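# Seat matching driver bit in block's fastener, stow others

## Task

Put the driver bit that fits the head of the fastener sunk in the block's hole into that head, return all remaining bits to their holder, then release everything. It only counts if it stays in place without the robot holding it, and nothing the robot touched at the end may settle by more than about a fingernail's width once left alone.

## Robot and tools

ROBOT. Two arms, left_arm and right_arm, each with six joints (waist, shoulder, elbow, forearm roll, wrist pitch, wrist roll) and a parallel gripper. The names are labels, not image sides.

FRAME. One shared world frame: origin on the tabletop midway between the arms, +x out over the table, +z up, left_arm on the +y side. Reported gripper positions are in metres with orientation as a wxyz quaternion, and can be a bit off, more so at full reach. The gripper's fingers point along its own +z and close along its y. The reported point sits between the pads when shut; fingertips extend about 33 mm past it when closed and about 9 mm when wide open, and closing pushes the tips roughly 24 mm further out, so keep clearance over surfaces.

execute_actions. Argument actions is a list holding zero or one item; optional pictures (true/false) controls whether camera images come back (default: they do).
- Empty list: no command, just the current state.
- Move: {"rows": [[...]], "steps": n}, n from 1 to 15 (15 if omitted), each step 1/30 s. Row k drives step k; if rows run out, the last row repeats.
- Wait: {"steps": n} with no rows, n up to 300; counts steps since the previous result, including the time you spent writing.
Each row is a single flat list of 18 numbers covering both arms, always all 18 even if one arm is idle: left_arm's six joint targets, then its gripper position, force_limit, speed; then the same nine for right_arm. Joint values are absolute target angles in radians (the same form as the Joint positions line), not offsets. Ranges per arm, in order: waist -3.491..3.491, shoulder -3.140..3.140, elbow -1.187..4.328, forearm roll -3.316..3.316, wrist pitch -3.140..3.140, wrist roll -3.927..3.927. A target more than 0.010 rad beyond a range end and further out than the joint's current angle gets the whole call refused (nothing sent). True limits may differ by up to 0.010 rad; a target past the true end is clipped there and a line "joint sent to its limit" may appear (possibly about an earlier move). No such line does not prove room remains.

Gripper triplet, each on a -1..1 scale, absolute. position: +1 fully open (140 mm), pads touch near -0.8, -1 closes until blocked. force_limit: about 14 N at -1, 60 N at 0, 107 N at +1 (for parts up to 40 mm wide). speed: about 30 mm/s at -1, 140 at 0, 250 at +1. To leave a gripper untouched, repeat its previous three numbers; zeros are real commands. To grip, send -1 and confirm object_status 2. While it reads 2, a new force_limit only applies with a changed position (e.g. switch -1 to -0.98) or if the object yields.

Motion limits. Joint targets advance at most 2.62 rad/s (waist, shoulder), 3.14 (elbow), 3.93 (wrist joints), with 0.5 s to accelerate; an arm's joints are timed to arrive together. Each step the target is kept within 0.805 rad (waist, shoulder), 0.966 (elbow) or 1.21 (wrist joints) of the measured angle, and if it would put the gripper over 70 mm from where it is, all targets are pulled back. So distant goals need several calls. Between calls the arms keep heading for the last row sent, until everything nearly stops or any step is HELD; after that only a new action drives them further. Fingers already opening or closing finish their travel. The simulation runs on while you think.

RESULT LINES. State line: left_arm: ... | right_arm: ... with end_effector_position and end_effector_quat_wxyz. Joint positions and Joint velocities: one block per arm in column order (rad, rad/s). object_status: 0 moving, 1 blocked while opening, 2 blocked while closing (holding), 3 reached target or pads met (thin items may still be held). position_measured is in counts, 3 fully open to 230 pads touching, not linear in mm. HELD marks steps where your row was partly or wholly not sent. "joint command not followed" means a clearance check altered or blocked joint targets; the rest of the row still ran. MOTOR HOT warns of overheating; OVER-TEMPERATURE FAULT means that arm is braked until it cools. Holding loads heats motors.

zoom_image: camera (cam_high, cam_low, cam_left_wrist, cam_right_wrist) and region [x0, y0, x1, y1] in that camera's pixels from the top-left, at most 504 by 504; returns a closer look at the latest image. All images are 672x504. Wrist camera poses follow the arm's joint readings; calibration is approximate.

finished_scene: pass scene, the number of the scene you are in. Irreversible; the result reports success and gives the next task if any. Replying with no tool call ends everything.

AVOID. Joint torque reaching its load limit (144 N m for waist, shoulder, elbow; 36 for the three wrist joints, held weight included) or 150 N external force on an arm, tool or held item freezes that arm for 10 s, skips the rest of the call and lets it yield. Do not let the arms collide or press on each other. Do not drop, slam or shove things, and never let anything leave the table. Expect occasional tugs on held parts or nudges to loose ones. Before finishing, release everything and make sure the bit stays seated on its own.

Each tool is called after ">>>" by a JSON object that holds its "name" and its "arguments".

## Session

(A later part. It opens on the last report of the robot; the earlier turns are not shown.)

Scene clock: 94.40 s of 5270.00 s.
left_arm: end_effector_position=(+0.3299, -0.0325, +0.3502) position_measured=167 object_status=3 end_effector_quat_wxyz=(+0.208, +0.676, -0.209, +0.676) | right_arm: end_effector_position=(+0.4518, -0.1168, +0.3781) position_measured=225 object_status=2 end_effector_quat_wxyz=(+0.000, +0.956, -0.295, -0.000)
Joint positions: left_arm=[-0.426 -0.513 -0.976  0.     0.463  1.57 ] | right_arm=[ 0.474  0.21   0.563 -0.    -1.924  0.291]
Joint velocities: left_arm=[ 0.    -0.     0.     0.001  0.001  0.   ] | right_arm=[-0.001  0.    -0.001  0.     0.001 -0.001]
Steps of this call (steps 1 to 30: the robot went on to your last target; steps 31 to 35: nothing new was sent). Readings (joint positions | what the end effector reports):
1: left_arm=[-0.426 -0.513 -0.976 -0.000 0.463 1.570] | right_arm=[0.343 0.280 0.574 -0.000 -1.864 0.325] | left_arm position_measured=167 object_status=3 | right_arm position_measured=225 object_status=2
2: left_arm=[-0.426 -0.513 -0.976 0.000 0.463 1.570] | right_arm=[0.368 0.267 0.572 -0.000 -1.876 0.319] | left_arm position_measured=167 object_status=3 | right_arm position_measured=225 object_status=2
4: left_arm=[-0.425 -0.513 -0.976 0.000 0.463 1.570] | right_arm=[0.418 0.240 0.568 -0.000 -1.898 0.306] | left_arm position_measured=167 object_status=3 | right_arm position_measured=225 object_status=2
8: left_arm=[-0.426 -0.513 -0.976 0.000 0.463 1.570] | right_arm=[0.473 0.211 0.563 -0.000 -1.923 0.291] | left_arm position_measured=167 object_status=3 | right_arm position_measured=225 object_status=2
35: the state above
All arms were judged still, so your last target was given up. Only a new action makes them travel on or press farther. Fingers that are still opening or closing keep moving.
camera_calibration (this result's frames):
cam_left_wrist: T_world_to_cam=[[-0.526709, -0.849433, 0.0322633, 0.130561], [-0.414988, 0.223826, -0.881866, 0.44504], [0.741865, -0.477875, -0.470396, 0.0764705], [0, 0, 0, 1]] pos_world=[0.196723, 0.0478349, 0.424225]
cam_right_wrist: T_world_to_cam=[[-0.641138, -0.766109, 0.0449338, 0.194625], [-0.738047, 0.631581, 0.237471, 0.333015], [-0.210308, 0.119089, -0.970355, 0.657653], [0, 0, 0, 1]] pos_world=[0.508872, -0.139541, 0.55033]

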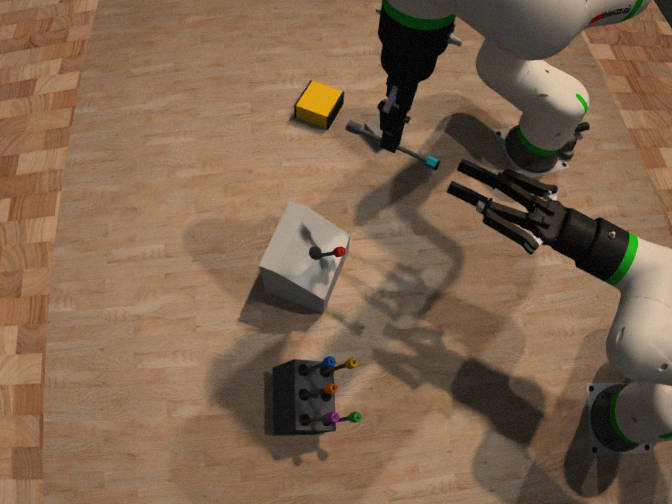

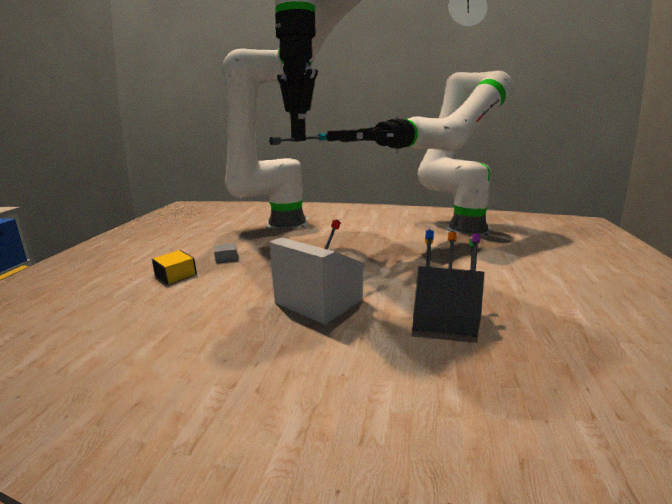

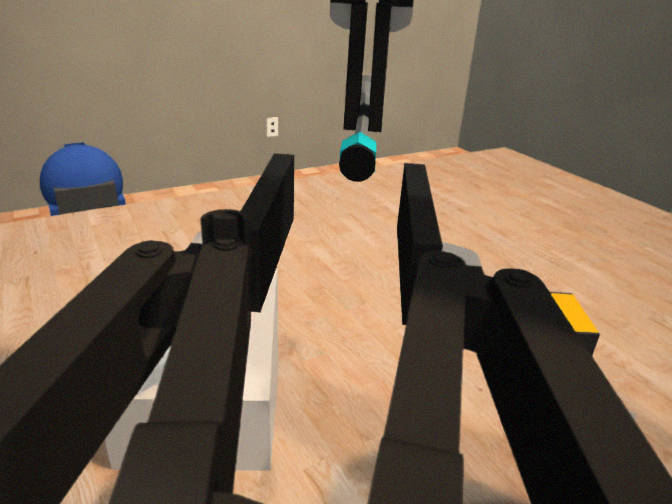

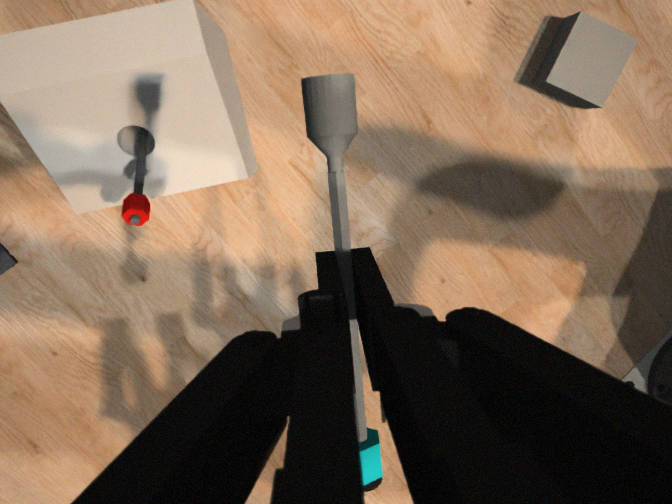

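>>> {"name": "execute_actions", "arguments": {"actions": [{"rows":[[-0.429,-0.286,-0.846,0,0.56,1.57,-0.3,0,0,0.474,0.21,0.563,0,-1.924,0.291,-1,0,-0.5]]}], "pictures": false}}

>>> {"name": "execute_actions", "arguments": {"actions": [{"steps":8}]}}

Scene clock: 95.53 s of 5270.00 s.
left_arm: end_effector_position=(+0.3821, -0.0707, +0.3500) position_measured=167 object_status=3 end_effector_quat_wxyz=(+0.209, +0.675, -0.210, +0.675) | right_arm: end_effector_position=(+0.4519, -0.1168, +0.3781) position_measured=225 object_status=2 end_effector_quat_wxyz=(+0.000, +0.956, -0.295, -0.000)
Joint positions: left_arm=[-0.429 -0.286 -0.846  0.     0.56   1.57 ] | right_arm=[ 0.474  0.21   0.563  0.    -1.924  0.291]
Joint velocities: left_arm=[ 0.     0.001  0.001  0.002  0.001 -0.   ] | right_arm=[-0.    -0.    -0.001 -0.001  0.     0.   ]
Steps of this call (steps 1 to 19: nothing new was sent; steps 20 to 34: all 15 steps of this action). Readings (joint positions | what the end effector reports):
20: left_arm=[-0.426 -0.513 -0.976 0.000 0.463 1.570] | right_arm=[0.474 0.210 0.563 0.000 -1.924 0.291] | left_arm position_measured=167 object_status=3 | right_arm position_measured=225 object_status=2
21: left_arm=[-0.426 -0.510 -0.974 0.000 0.465 1.570] | right_arm=[0.474 0.210 0.563 0.000 -1.924 0.291] | left_arm position_measured=167 object_status=3 | right_arm position_measured=225 object_status=2
23: left_arm=[-0.426 -0.486 -0.961 0.000 0.475 1.570] | right_arm=[0.474 0.210 0.563 0.000 -1.924 0.291] | left_arm position_measured=167 object_status=3 | right_arm position_measured=225 object_status=2
27: left_arm=[-0.428 -0.373 -0.896 0.000 0.523 1.570] | right_arm=[0.474 0.210 0.563 0.000 -1.924 0.291] | left_arm position_measured=167 object_status=3 | right_arm position_measured=225 object_status=2
34: the state above

Scene clock: 95.80 s of 5270.00 s.
left_arm: end_effector_position=(+0.3821, -0.0707, +0.3499) position_measured=167 object_status=3 end_effector_quat_wxyz=(+0.209, +0.675, -0.210, +0.675) | right_arm: end_effector_position=(+0.4519, -0.1168, +0.3781) position_measured=225 object_status=2 end_effector_quat_wxyz=(+0.000, +0.956, -0.295, -0.000)
Joint positions: left_arm=[-0.429 -0.286 -0.846  0.     0.56   1.57 ] | right_arm=[ 0.474  0.21   0.563  0.    -1.924  0.291]
Joint velocities: left_arm=[-0.    -0.001 -0.    -0.001  0.    -0.   ] | right_arm=[ 0.001 -0.    -0.001 -0.     0.     0.   ]
Steps of this call (steps 1 to 8: the robot went on to your last target). Readings (joint positions | what the end effector reports):
1: left_arm=[-0.429 -0.286 -0.846 0.000 0.560 1.570] | right_arm=[0.474 0.210 0.563 0.000 -1.924 0.291] | left_arm position_measured=167 object_status=3 | right_arm position_measured=225 object_status=2
2: left_arm=[-0.429 -0.286 -0.846 0.000 0.560 1.570] | right_arm=[0.474 0.210 0.563 0.000 -1.924 0.291] | left_arm position_measured=167 object_status=3 | right_arm position_measured=225 object_status=2
4: left_arm=[-0.429 -0.286 -0.846 0.000 0.560 1.570] | right_arm=[0.474 0.210 0.563 0.000 -1.924 0.291] | left_arm position_measured=167 object_status=3 | right_arm position_measured=225 object_status=2
8: the state above
camera_calibration (this result's frames):
cam_left_wrist: T_world_to_cam=[[-0.529677, -0.847584, 0.0323062, 0.126911], [-0.414217, 0.225242, -0.881867, 0.474881], [0.74018, -0.480487, -0.47039, 0.0198065], [0, 0, 0, 1]] pos_world=[0.249265, 0.0101211, 0.423999]
cam_right_wrist: T_world_to_cam=[[-0.641157, -0.766099, 0.0448342, 0.194687], [-0.738063, 0.631587, 0.237404, 0.333057], [-0.210192, 0.119123, -0.970376, 0.657668], [0, 0, 0, 1]] pos_world=[0.508879, -0.139548, 0.550387]

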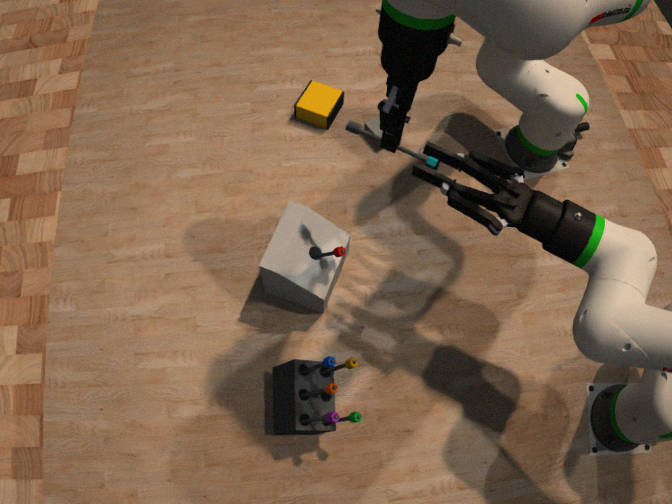

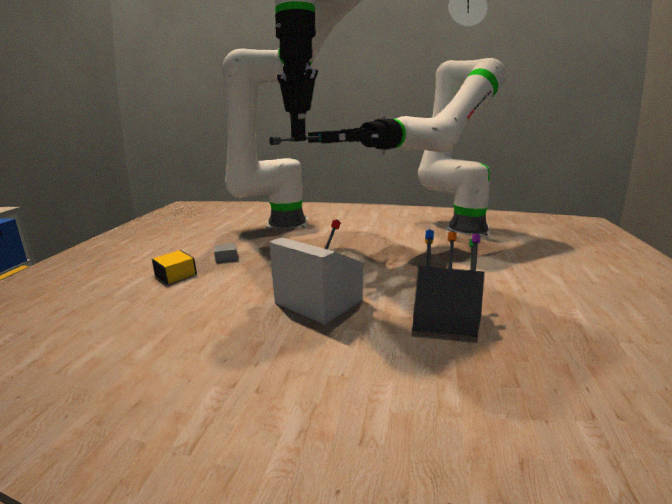

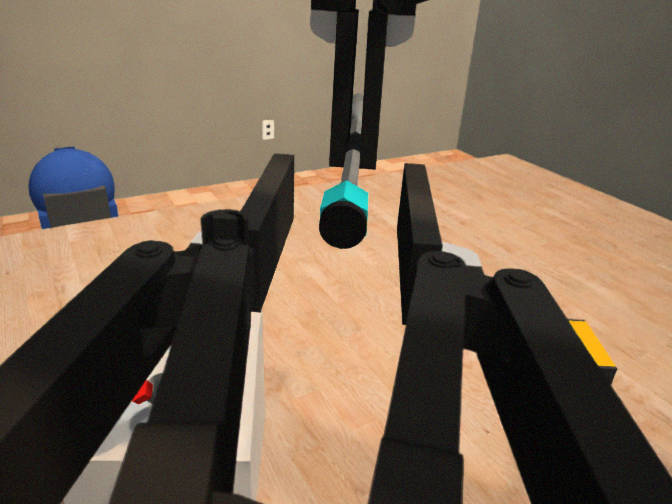

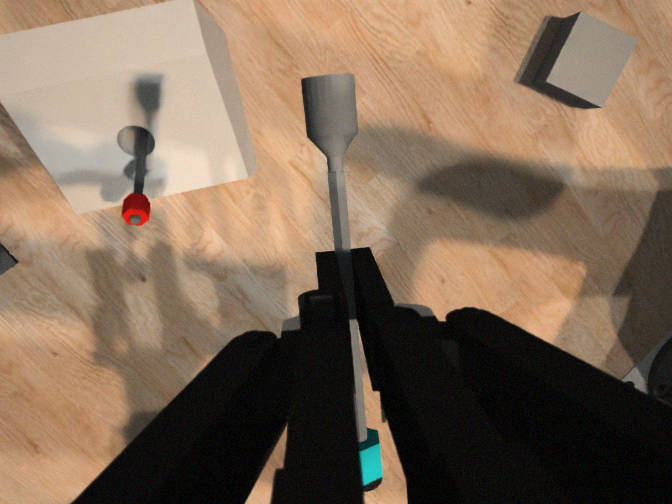

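>>> {"name": "execute_actions", "arguments": {"actions": [{"rows":[[-0.429,-0.286,-0.846,0,0.56,1.57,-1,0,0,0.474,0.21,0.563,0,-1.924,0.291,-1,0,-0.5]]}], "pictures": false}}

>>> {"name": "execute_actions", "arguments": {"actions": [{"rows":[[-0.429,-0.286,-0.846,0,0.56,1.57,-1,0,0,0.474,0.21,0.563,0,-1.924,0.291,-0.2,0,0]],"steps":12}], "pictures": false}}

>>> {"name": "execute_actions", "arguments": {"actions": [{"rows":[[-0.429,-0.286,-0.846,0,0.56,1.57,-1,0,0,0.474,0.24,0.75,0,-2.08,0.291,-0.2,0,0]]}], "pictures": false}}

>>> {"name": "execute_actions", "arguments": {"actions": [{"rows":[[0.16,-0.5,-0.3,0,-1.1,-0.05,-1,0,0,-0.4,0.1,0.5,0,-1.97,0.291,-0.2,0,0]]}], "pictures": false}}

>>> {"name": "execute_actions", "arguments": {"actions": [{"steps":50}], "pictures": false}}

>>> {"name": "execute_actions", "arguments": {"actions": [{"rows":[[0.16,-0.27,-0.435,0,-0.756,-0.05,-1,0,0,-0.4,0.1,0.5,0,-1.97,0.291,-0.2,0,0]]}], "pictures": false}}

>>> {"name": "execute_actions", "arguments": {"actions": [{"steps":12}]}}

Scene clock: 97.73 s of 5270.00 s.
left_arm: end_effector_position=(+0.3821, -0.0707, +0.3499) position_measured=210 object_status=2 end_effector_quat_wxyz=(+0.209, +0.675, -0.210, +0.675) | right_arm: end_effector_position=(+0.4519, -0.1168, +0.3781) position_measured=225 object_status=2 end_effector_quat_wxyz=(+0.000, +0.956, -0.295, -0.000)
Joint positions: left_arm=[-0.429 -0.286 -0.846 -0.     0.56   1.57 ] | right_arm=[ 0.474  0.21   0.563  0.    -1.924  0.291]
Joint velocities: left_arm=[ 0.    -0.002  0.    -0.002 -0.     0.   ] | right_arm=[ 0.001  0.     0.001  0.     0.001 -0.001]
Steps of this call (steps 1 to 15: the robot went on to your last target; steps 16 to 43: nothing new was sent; steps 44 to 58: all 15 steps of this action). Readings (joint positions | what the end effector reports):
44: left_arm=[-0.429 -0.286 -0.846 0.000 0.560 1.570] | right_arm=[0.474 0.210 0.563 0.000 -1.924 0.291] | left_arm position_measured=167 object_status=0 | right_arm position_measured=225 object_status=2
45: left_arm=[-0.429 -0.286 -0.846 0.000 0.560 1.570] | right_arm=[0.474 0.210 0.563 0.000 -1.924 0.291] | left_arm position_measured=171 object_status=0 | right_arm position_measured=225 object_status=2
47: left_arm=[-0.429 -0.286 -0.846 0.000 0.560 1.570] | right_arm=[0.474 0.210 0.563 0.000 -1.924 0.291] | left_arm position_measured=186 object_status=0 | right_arm position_measured=225 object_status=2
51: left_arm=[-0.429 -0.286 -0.846 -0.000 0.560 1.570] | right_arm=[0.474 0.210 0.563 0.000 -1.924 0.291] | left_arm position_measured=210 object_status=0 | right_arm position_measured=225 object_status=2
58: the state above

Scene clock: 98.13 s of 5270.00 s.
left_arm: end_effector_position=(+0.3821, -0.0707, +0.3499) position_measured=210 object_status=2 end_effector_quat_wxyz=(+0.209, +0.675, -0.210, +0.675) | right_arm: end_effector_position=(+0.4519, -0.1168, +0.3782) position_measured=154 object_status=0 end_effector_quat_wxyz=(+0.000, +0.956, -0.295, -0.000)
Joint positions: left_arm=[-0.429 -0.286 -0.846 -0.     0.56   1.57 ] | right_arm=[ 0.474  0.21   0.563  0.    -1.924  0.291]
Joint velocities: left_arm=[ 0.    -0.001  0.     0.001 -0.    -0.   ] | right_arm=[ 0.     0.    -0.     0.     0.     0.001]
Steps of this call (steps 1 to 12: all 12 steps of this action). Readings (joint positions | what the end effector reports):
1: left_arm=[-0.429 -0.286 -0.846 -0.000 0.560 1.570] | right_arm=[0.474 0.210 0.563 0.000 -1.924 0.291] | left_arm position_measured=210 object_status=2 | right_arm position_measured=225 object_status=0
2: left_arm=[-0.429 -0.286 -0.846 -0.000 0.560 1.570] | right_arm=[0.474 0.210 0.563 0.000 -1.924 0.291] | left_arm position_measured=210 object_status=2 | right_arm position_measured=225 object_status=0
4: left_arm=[-0.429 -0.286 -0.846 -0.000 0.560 1.570] | right_arm=[0.474 0.210 0.563 0.000 -1.924 0.291] | left_arm position_measured=210 object_status=2 | right_arm position_measured=206 object_status=0
8: left_arm=[-0.429 -0.286 -0.846 -0.000 0.560 1.570] | right_arm=[0.474 0.210 0.563 0.000 -1.924 0.291] | left_arm position_measured=210 object_status=2 | right_arm position_measured=176 object_status=0
12: the state above

Scene clock: 98.63 s of 5270.00 s.
left_arm: end_effector_position=(+0.3821, -0.0707, +0.3499) position_measured=210 object_status=2 end_effector_quat_wxyz=(+0.209, +0.675, -0.210, +0.675) | right_arm: end_effector_position=(+0.4396, -0.1267, +0.4365) position_measured=154 object_status=3 end_effector_quat_wxyz=(-0.000, +0.956, -0.295, +0.000)
Joint positions: left_arm=[-0.429 -0.286 -0.846 -0.     0.56   1.57 ] | right_arm=[ 0.474  0.24   0.75  -0.    -2.08   0.291]
Joint velocities: left_arm=[ 0.    -0.     0.     0.002  0.001 -0.   ] | right_arm=[ 0.001  0.     0.001  0.001 -0.001  0.   ]
Steps of this call (steps 1 to 15: all 15 steps of this action). Readings (joint positions | what the end effector reports):
1: left_arm=[-0.429 -0.286 -0.846 -0.000 0.560 1.570] | right_arm=[0.474 0.210 0.563 0.000 -1.924 0.291] | left_arm position_measured=210 object_status=2 | right_arm position_measured=154 object_status=0
2: left_arm=[-0.429 -0.286 -0.846 -0.000 0.560 1.570] | right_arm=[0.474 0.210 0.567 0.000 -1.928 0.291] | left_arm position_measured=210 object_status=2 | right_arm position_measured=154 object_status=0
4: left_arm=[-0.429 -0.286 -0.846 -0.000 0.560 1.570] | right_arm=[0.474 0.215 0.596 0.000 -1.952 0.291] | left_arm position_measured=210 object_status=2 | right_arm position_measured=154 object_status=0
8: left_arm=[-0.429 -0.286 -0.846 -0.000 0.560 1.570] | right_arm=[0.474 0.233 0.711 0.000 -2.047 0.291] | left_arm position_measured=210 object_status=2 | right_arm position_measured=154 object_status=3
15: the state above

Scene clock: 99.13 s of 5270.00 s.
left_arm: end_effector_position=(+0.4808, +0.0391, +0.3638) position_measured=210 object_status=2 end_effector_quat_wxyz=(-0.062, +0.709, -0.359, +0.603) | right_arm: end_effector_position=(+0.4671, -0.2879, +0.4254) position_measured=154 object_status=3 end_effector_quat_wxyz=(-0.000, +0.894, -0.448, +0.000)
Joint positions: left_arm=[-0.193 -0.372 -0.627  0.    -0.012  0.998] | right_arm=[ 0.143  0.187  0.655 -0.    -2.038  0.291]
Joint velocities: left_arm=[ 0.561 -0.205  0.519  0.003 -1.709 -1.657] | right_arm=[-0.842 -0.134 -0.239  0.     0.104  0.002]
Steps of this call (steps 1 to 15: all 15 steps of this action). Readings (joint positions | what the end effector reports):
1: left_arm=[-0.429 -0.286 -0.846 -0.000 0.560 1.570] | right_arm=[0.474 0.240 0.750 -0.000 -2.080 0.291] | left_arm position_measured=210 object_status=2 | right_arm position_measured=154 object_status=3
2: left_arm=[-0.426 -0.287 -0.844 -0.000 0.555 1.565] | right_arm=[0.471 0.240 0.750 -0.000 -2.080 0.291] | left_arm position_measured=210 object_status=2 | right_arm position_measured=154 object_status=3
4: left_arm=[-0.409 -0.293 -0.828 -0.000 0.519 1.529] | right_arm=[0.447 0.236 0.743 -0.000 -2.077 0.291] | left_arm position_measured=210 object_status=2 | right_arm position_measured=154 object_status=3
8: left_arm=[-0.333 -0.321 -0.757 0.000 0.356 1.366] | right_arm=[0.341 0.218 0.711 -0.000 -2.063 0.291] | left_arm position_measured=210 object_status=2 | right_arm position_measured=154 object_status=3
15: the state above

Scene clock: 100.80 s of 5270.00 s.
left_arm: end_effector_position=(+0.4016, +0.2434, +0.3510) position_measured=210 object_status=2 end_effector_quat_wxyz=(-0.237, +0.646, -0.688, +0.228) | right_arm: end_effector_position=(+0.3945, -0.5350, +0.4039) position_measured=154 object_status=3 end_effector_quat_wxyz=(+0.000, -0.741, +0.672, -0.000)
Joint positions: left_arm=[ 0.16 -0.5  -0.3   0.   -1.1  -0.05] | right_arm=[-0.4    0.1    0.5    0.    -1.97   0.291]
Joint velocities: left_arm=[ 0.     0.001 -0.     0.    -0.001  0.   ] | right_arm=[-0.001  0.    -0.002 -0.     0.001  0.002]
Steps of this call (steps 1 to 45: the robot went on to your last target; steps 46 to 50: nothing new was sent). Readings (joint positions | what the end effector reports):
1: left_arm=[-0.174 -0.379 -0.610 0.000 -0.071 0.942] | right_arm=[0.114 0.182 0.647 -0.000 -2.034 0.291] | left_arm position_measured=210 object_status=2 | right_arm position_measured=154 object_status=3
2: left_arm=[-0.155 -0.385 -0.592 0.000 -0.129 0.886] | right_arm=[0.086 0.177 0.639 -0.000 -2.031 0.291] | left_arm position_measured=210 object_status=2 | right_arm position_measured=154 object_status=3
4: left_arm=[-0.117 -0.399 -0.557 0.000 -0.246 0.773] | right_arm=[0.029 0.168 0.622 -0.000 -2.024 0.291] | left_arm position_measured=210 object_status=2 | right_arm position_measured=154 object_status=3
8: left_arm=[-0.042 -0.427 -0.487 0.000 -0.478 0.550] | right_arm=[-0.086 0.150 0.589 -0.000 -2.009 0.291] | left_arm position_measured=210 object_status=2 | right_arm position_measured=154 object_status=3
50: the state above
All arms were judged still, so your last target was given up. Only a new action makes them travel on or press farther. Fingers that are still opening or closing keep moving.

Scene clock: 101.30 s of 5270.00 s.
left_arm: end_effector_position=(+0.4855, +0.2423, +0.2258) position_measured=210 object_status=2 end_effector_quat_wxyz=(-0.230, +0.649, -0.691, +0.221) | right_arm: end_effector_position=(+0.3945, -0.5350, +0.4039) position_measured=154 object_status=3 end_effector_quat_wxyz=(+0.000, -0.741, +0.672, -0.000)
Joint positions: left_arm=[ 0.16  -0.27  -0.435 -0.    -0.757 -0.05 ] | right_arm=[-0.4    0.1    0.5   -0.    -1.97   0.291]
Joint velocities: left_arm=[ 0.     0.018 -0.01   0.     0.038 -0.   ] | right_arm=[ 0.001  0.    -0.001 -0.    -0.    -0.001]
Steps of this call (steps 1 to 15: all 15 steps of this action). Readings (joint positions | what the end effector reports):
1: left_arm=[0.160 -0.500 -0.300 0.000 -1.100 -0.050] | right_arm=[-0.400 0.100 0.500 0.000 -1.970 0.291] | left_arm position_measured=210 object_status=2 | right_arm position_measured=154 object_status=3
2: left_arm=[0.160 -0.497 -0.301 0.000 -1.095 -0.050] | right_arm=[-0.400 0.100 0.500 0.000 -1.970 0.291] | left_arm position_measured=210 object_status=2 | right_arm position_measured=154 object_status=3
4: left_arm=[0.160 -0.473 -0.316 0.000 -1.059 -0.050] | right_arm=[-0.400 0.100 0.500 0.000 -1.970 0.291] | left_arm position_measured=210 object_status=2 | right_arm position_measured=154 object_status=3
8: left_arm=[0.160 -0.380 -0.370 -0.000 -0.921 -0.050] | right_arm=[-0.400 0.100 0.500 0.000 -1.970 0.291] | left_arm position_measured=210 object_status=2 | right_arm position_measured=154 object_status=3
15: the state above

Scene clock: 101.70 s of 5270.00 s.
left_arm: end_effector_position=(+0.4856, +0.2423, +0.2256) position_measured=210 object_status=2 end_effector_quat_wxyz=(-0.230, +0.649, -0.691, +0.221) | right_arm: end_effector_position=(+0.3945, -0.5350, +0.4039) position_measured=154 object_status=3 end_effector_quat_wxyz=(+0.000, -0.741, +0.672, -0.000)
Joint positions: left_arm=[ 0.16  -0.27  -0.435 -0.    -0.756 -0.05 ] | right_arm=[-0.4    0.1    0.5   -0.    -1.97   0.291]
Joint velocities: left_arm=[-0.    -0.001 -0.     0.001  0.001  0.   ] | right_arm=[-0.     0.     0.002  0.     0.001  0.003]
Steps of this call (steps 1 to 12: the robot went on to your last target). Readings (joint positions | what the end effector reports):
1: left_arm=[0.160 -0.270 -0.435 -0.000 -0.756 -0.050] | right_arm=[-0.400 0.100 0.500 0.000 -1.970 0.291] | left_arm position_measured=210 object_status=2 | right_arm position_measured=154 object_status=3
2: left_arm=[0.160 -0.270 -0.435 -0.000 -0.756 -0.050] | right_arm=[-0.400 0.100 0.500 0.000 -1.970 0.291] | left_arm position_measured=210 object_status=2 | right_arm position_measured=154 object_status=3
4: left_arm=[0.160 -0.270 -0.435 -0.000 -0.756 -0.050] | right_arm=[-0.400 0.100 0.500 -0.000 -1.970 0.291] | left_arm position_measured=210 object_status=2 | right_arm position_measured=154 object_status=3
8: left_arm=[0.160 -0.270 -0.435 -0.000 -0.756 -0.050] | right_arm=[-0.400 0.100 0.500 0.000 -1.970 0.291] | left_arm position_measured=210 object_status=2 | right_arm position_measured=154 object_status=3
12: the state above
camera_calibration (this result's frames):
cam_left_wrist: T_world_to_cam=[[-0.768996, 0.0266944, -0.638696, 0.506845], [-0.276752, 0.886739, 0.370274, -0.171967], [0.57624, 0.461499, -0.674511, -0.0674644], [0, 0, 0, 1]] pos_world=[0.381045, 0.170095, 0.341889]
cam_right_wrist: T_world_to_cam=[[-0.999038, 0.0000779285, 0.0438439, 0.387873], [0.0104867, 0.971398, 0.237227, 0.435346], [-0.0425714, 0.237459, -0.970464, 0.717647], [0, 0, 0, 1]] pos_world=[0.413486, -0.593336, 0.576169]

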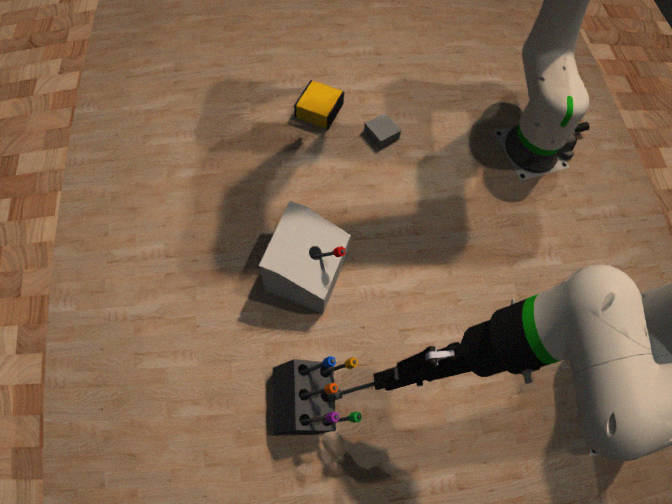

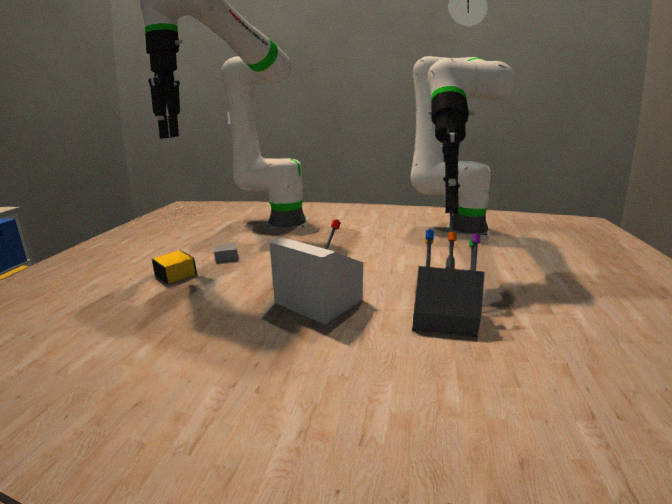

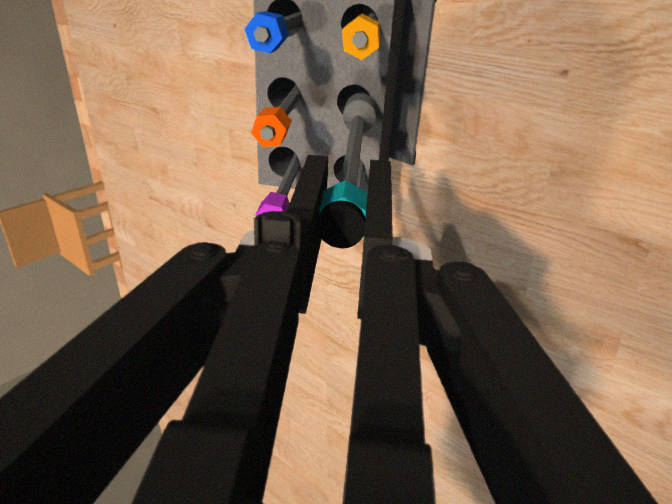

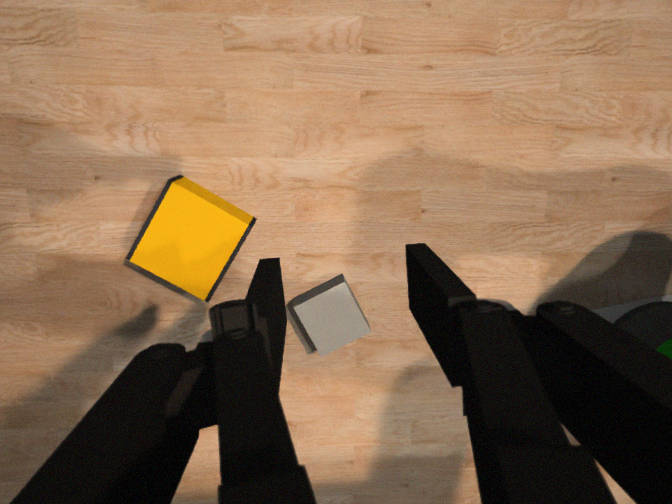

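>>> {"name": "execute_actions", "arguments": {"actions": [{"rows":[[0.16,-0.089,-0.235,0,-0.905,-0.05,-1,0,0,-0.4,0.1,0.5,0,-1.97,0.291,-0.2,0,0]]}], "pictures": false}}

>>> {"name": "execute_actions", "arguments": {"actions": [{"steps":8}]}}

>>> {"name": "zoom_image", "arguments": {"camera": "cam_left_wrist", "region": [300,60,420,150]}}

>>> {"name": "zoom_image", "arguments": {"camera": "cam_high", "region": [270,350,390,440]}}

Scene clock: 103.87 s of 5270.00 s.
left_arm: end_effector_position=(+0.5211, +0.2418, +0.2214) position_measured=210 object_status=2 end_effector_quat_wxyz=(-0.185, +0.662, -0.704, +0.178) | right_arm: end_effector_position=(+0.3945, -0.5350, +0.4039) position_measured=154 object_status=3 end_effector_quat_wxyz=(+0.000, -0.741, +0.672, -0.000)
Joint positions: left_arm=[ 0.16  -0.089 -0.235  0.    -0.905 -0.05 ] | right_arm=[-0.4    0.1    0.5    0.    -1.97   0.291]
Joint velocities: left_arm=[ 0.     0.001  0.001 -0.003  0.    -0.   ] | right_arm=[-0. -0.  0. -0.  0.  0.]
Steps of this call (steps 1 to 15: the robot went on to your last target; steps 16 to 50: nothing new was sent; steps 51 to 65: all 15 steps of this action). Readings (joint positions | what the end effector reports):
51: left_arm=[0.160 -0.270 -0.435 0.000 -0.756 -0.050] | right_arm=[-0.400 0.100 0.500 0.000 -1.970 0.291] | left_arm position_measured=210 object_status=2 | right_arm position_measured=154 object_status=3
52: left_arm=[0.160 -0.266 -0.432 0.000 -0.758 -0.050] | right_arm=[-0.400 0.100 0.500 0.000 -1.970 0.291] | left_arm position_measured=210 object_status=2 | right_arm position_measured=154 object_status=3
54: left_arm=[0.160 -0.243 -0.405 0.000 -0.778 -0.050] | right_arm=[-0.400 0.100 0.500 0.000 -1.970 0.291] | left_arm position_measured=210 object_status=2 | right_arm position_measured=154 object_status=3
58: left_arm=[0.160 -0.139 -0.290 0.000 -0.863 -0.050] | right_arm=[-0.400 0.100 0.500 0.000 -1.970 0.291] | left_arm position_measured=210 object_status=2 | right_arm position_measured=154 object_status=3
65: the state above

Scene clock: 104.13 s of 5270.00 s.
left_arm: end_effector_position=(+0.5212, +0.2418, +0.2214) position_measured=210 object_status=2 end_effector_quat_wxyz=(-0.185, +0.662, -0.704, +0.178) | right_arm: end_effector_position=(+0.3945, -0.5350, +0.4039) position_measured=154 object_status=3 end_effector_quat_wxyz=(+0.000, -0.741, +0.672, -0.000)
Joint positions: left_arm=[ 0.16  -0.089 -0.235  0.    -0.905 -0.05 ] | right_arm=[-0.4    0.1    0.5    0.    -1.97   0.291]
Joint velocities: left_arm=[ 0.     0.    -0.    -0.001 -0.001 -0.   ] | right_arm=[ 0.     0.     0.001 -0.    -0.    -0.001]
Steps of this call (steps 1 to 8: the robot went on to your last target). Readings (joint positions | what the end effector reports):
1: left_arm=[0.160 -0.089 -0.235 0.000 -0.905 -0.050] | right_arm=[-0.400 0.100 0.500 0.000 -1.970 0.291] | left_arm position_measured=210 object_status=2 | right_arm position_measured=154 object_status=3
2: left_arm=[0.160 -0.089 -0.235 0.000 -0.905 -0.050] | right_arm=[-0.400 0.100 0.500 -0.000 -1.970 0.291] | left_arm position_measured=210 object_status=2 | right_arm position_measured=154 object_status=3
4: left_arm=[0.160 -0.089 -0.235 0.000 -0.905 -0.050] | right_arm=[-0.400 0.100 0.500 -0.000 -1.970 0.291] | left_arm position_measured=210 object_status=2 | right_arm position_measured=154 object_status=3
8: the state above
camera_calibration (this result's frames):
cam_left_wrist: T_world_to_cam=[[-0.845307, 0.0276398, -0.533565, 0.547742], [-0.226287, 0.886145, 0.404402, -0.193815], [0.483994, 0.462583, -0.74281, -0.0276512], [0, 0, 0, 1]] pos_world=[0.432535, 0.1694, 0.350096]
cam_right_wrist: T_world_to_cam=[[-0.999038, 0.0000580409, 0.0438538, 0.387855], [0.0104698, 0.971397, 0.237229, 0.435351], [-0.0425857, 0.23746, -0.970463, 0.717652], [0, 0, 0, 1]] pos_world=[0.413485, -0.593335, 0.576169]

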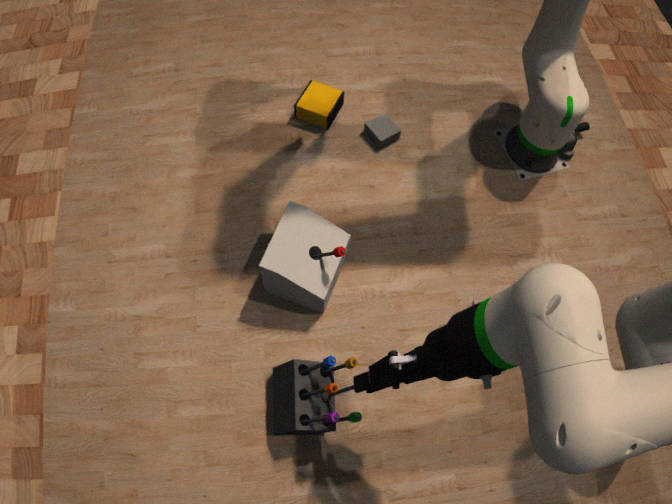

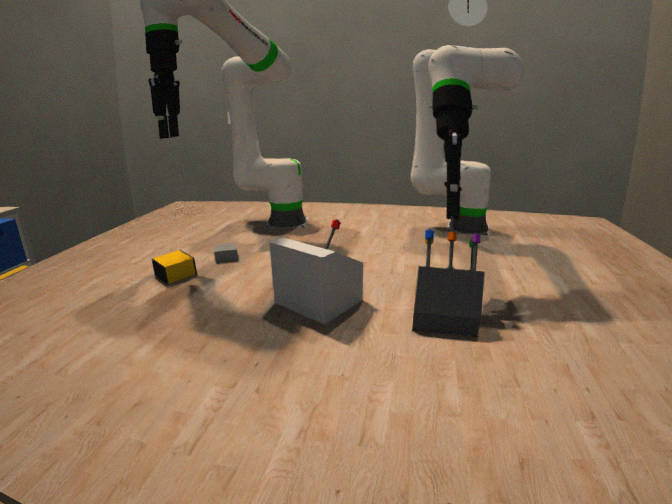

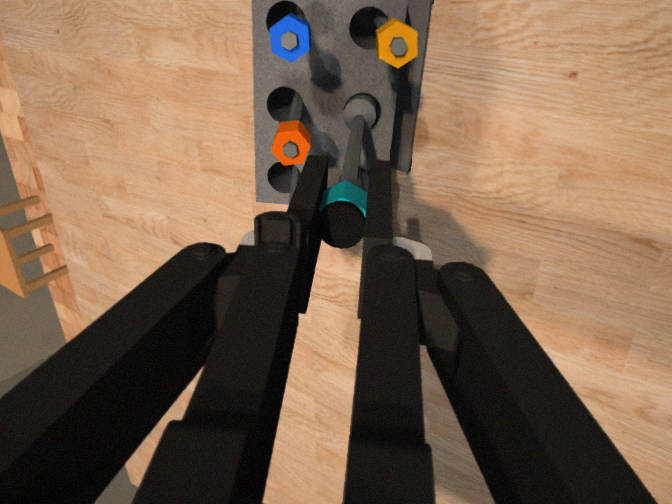

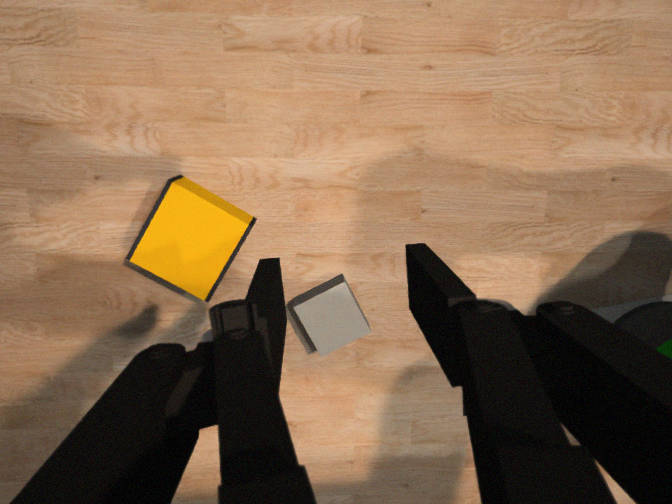

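Region (300, 60, 420, 150) of cam_left_wrist's 672x504 image, scaled by 4.200, with more detail than that image has; it fills the top 378 rows of this view, and the rest is white.

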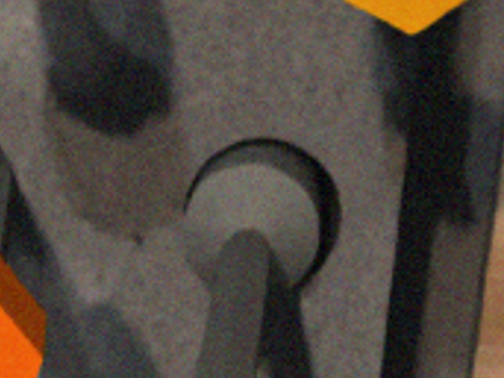

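Region (270, 350, 390, 440) of cam_high's 672x504 image, scaled by 4.200, with more detail than that image has; it fills the top 378 rows of this view, and the rest is white.

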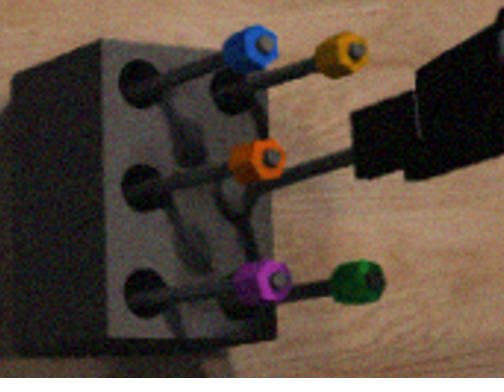

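>>> {"name": "execute_actions", "arguments": {"actions": [{"rows":[[0.16,-0.089,-0.235,0,-0.905,1.52,-1,0,0,-0.4,0.1,0.5,0,-1.97,0.291,-0.2,0,0]]}], "pictures": false}}

>>> {"name": "execute_actions", "arguments": {"actions": [{"steps":20}]}}

>>> {"name": "zoom_image", "arguments": {"camera": "cam_left_wrist", "region": [300,60,420,150]}}

Scene clock: 105.23 s of 5270.00 s.
left_arm: end_effector_position=(+0.5212, +0.2418, +0.2214) position_measured=210 object_status=2 end_effector_quat_wxyz=(-0.095, +0.894, -0.367, +0.239) | right_arm: end_effector_position=(+0.3945, -0.5350, +0.4039) position_measured=154 object_status=3 end_effector_quat_wxyz=(+0.000, -0.741, +0.672, -0.000)
Joint positions: left_arm=[ 0.16  -0.089 -0.235 -0.    -0.905  0.805] | right_arm=[-0.4    0.1    0.5   -0.    -1.97   0.291]
Joint velocities: left_arm=[0.    0.    0.    0.001 0.001 3.248] | right_arm=[-0.    -0.    -0.001 -0.001 -0.     0.001]
Steps of this call (steps 1 to 15: the robot went on to your last target; steps 16 to 18: nothing new was sent; steps 19 to 33: all 15 steps of this action). Readings (joint positions | what the end effector reports):
19: left_arm=[0.160 -0.089 -0.235 -0.000 -0.905 -0.050] | right_arm=[-0.400 0.100 0.500 0.000 -1.970 0.291] | left_arm position_measured=210 object_status=2 | right_arm position_measured=154 object_status=3
20: left_arm=[0.160 -0.089 -0.235 -0.000 -0.905 -0.045] | right_arm=[-0.400 0.100 0.500 0.000 -1.970 0.291] | left_arm position_measured=210 object_status=2 | right_arm position_measured=154 object_status=3
22: left_arm=[0.160 -0.089 -0.235 -0.000 -0.905 -0.009] | right_arm=[-0.400 0.100 0.500 -0.000 -1.970 0.291] | left_arm position_measured=210 object_status=2 | right_arm position_measured=154 object_status=3
26: left_arm=[0.160 -0.089 -0.235 -0.000 -0.905 0.167] | right_arm=[-0.400 0.100 0.500 0.000 -1.970 0.291] | left_arm position_measured=210 object_status=2 | right_arm position_measured=154 object_status=3
33: the state above

Scene clock: 105.90 s of 5270.00 s.
left_arm: end_effector_position=(+0.5212, +0.2418, +0.2214) position_measured=210 object_status=2 end_effector_quat_wxyz=(-0.005, +0.966, -0.031, +0.257) | right_arm: end_effector_position=(+0.3945, -0.5350, +0.4039) position_measured=154 object_status=3 end_effector_quat_wxyz=(+0.000, -0.741, +0.672, -0.000)
Joint positions: left_arm=[ 0.16  -0.089 -0.235 -0.    -0.905  1.52 ] | right_arm=[-0.4    0.1    0.5    0.    -1.97   0.291]
Joint velocities: left_arm=[ 0.    -0.     0.     0.002  0.     0.   ] | right_arm=[ 0.001  0.     0.001 -0.    -0.     0.001]
Steps of this call (steps 1 to 20: the robot went on to your last target). Readings (joint positions | what the end effector reports):
1: left_arm=[0.160 -0.089 -0.235 -0.000 -0.905 0.911] | right_arm=[-0.400 0.100 0.500 0.000 -1.970 0.291] | left_arm position_measured=210 object_status=2 | right_arm position_measured=154 object_status=3
2: left_arm=[0.160 -0.089 -0.235 -0.000 -0.905 1.009] | right_arm=[-0.400 0.100 0.500 -0.000 -1.970 0.291] | left_arm position_measured=210 object_status=2 | right_arm position_measured=154 object_status=3
4: left_arm=[0.160 -0.089 -0.235 -0.000 -0.905 1.180] | right_arm=[-0.400 0.100 0.500 0.000 -1.970 0.291] | left_arm position_measured=210 object_status=2 | right_arm position_measured=154 object_status=3
8: left_arm=[0.160 -0.089 -0.235 -0.000 -0.905 1.418] | right_arm=[-0.400 0.100 0.500 0.000 -1.970 0.291] | left_arm position_measured=210 object_status=2 | right_arm position_measured=154 object_status=3
20: the state above
camera_calibration (this result's frames):
cam_left_wrist: T_world_to_cam=[[-0.00660989, -0.998911, -0.0461893, 0.250996], [-0.999467, 0.00807612, -0.0316299, 0.518026], [0.0319685, 0.0459556, -0.998432, 0.365267], [0, 0, 0, 1]] pos_world=[0.507732, 0.229753, 0.392673]
cam_right_wrist: T_world_to_cam=[[-0.999038, 0.0000581738, 0.0438539, 0.387855], [0.01047, 0.971397, 0.237229, 0.435351], [-0.0425857, 0.23746, -0.970464, 0.717652], [0, 0, 0, 1]] pos_world=[0.413485, -0.593335, 0.576169]

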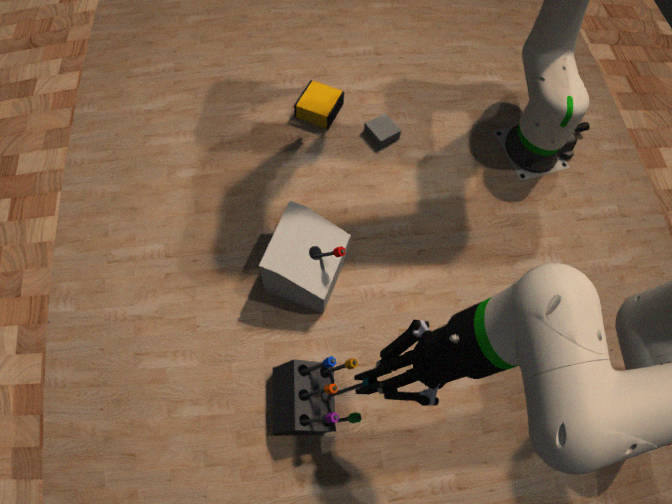

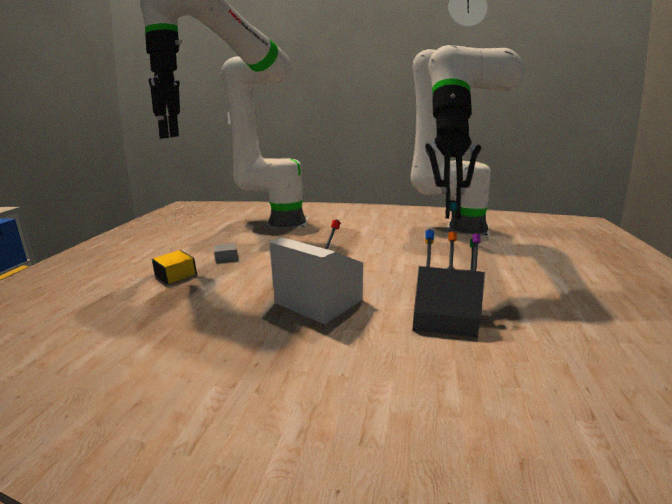

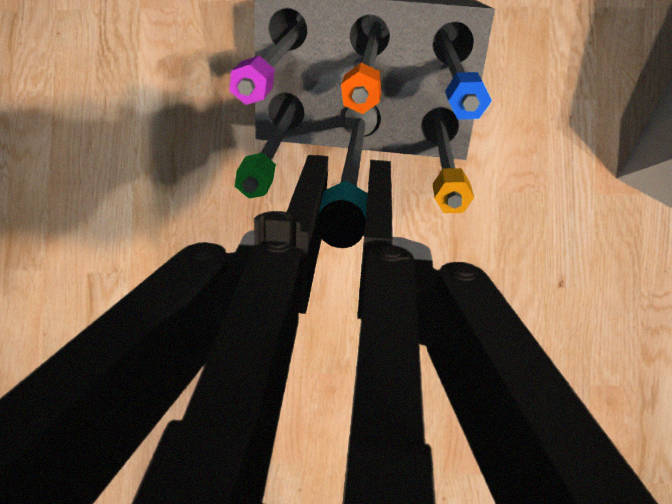

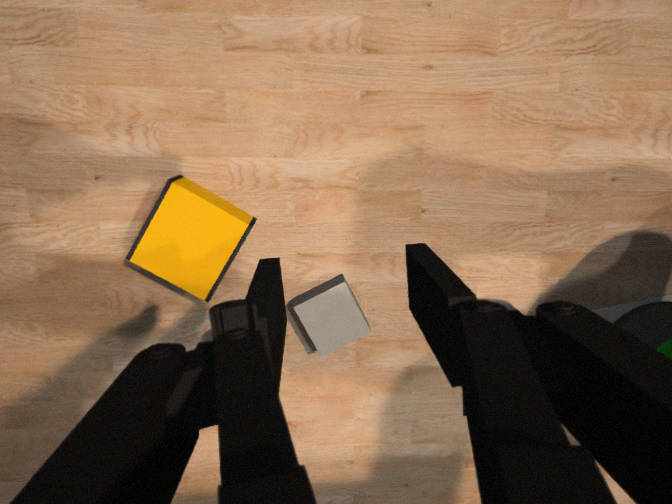

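Region (300, 60, 420, 150) of cam_left_wrist's 672x504 image, scaled by 4.200, with more detail than that image has; it fills the top 378 rows of this view, and the rest is white.

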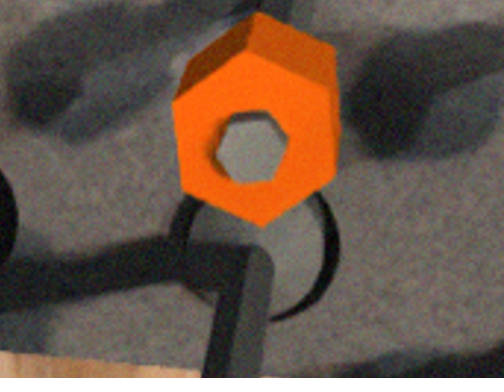

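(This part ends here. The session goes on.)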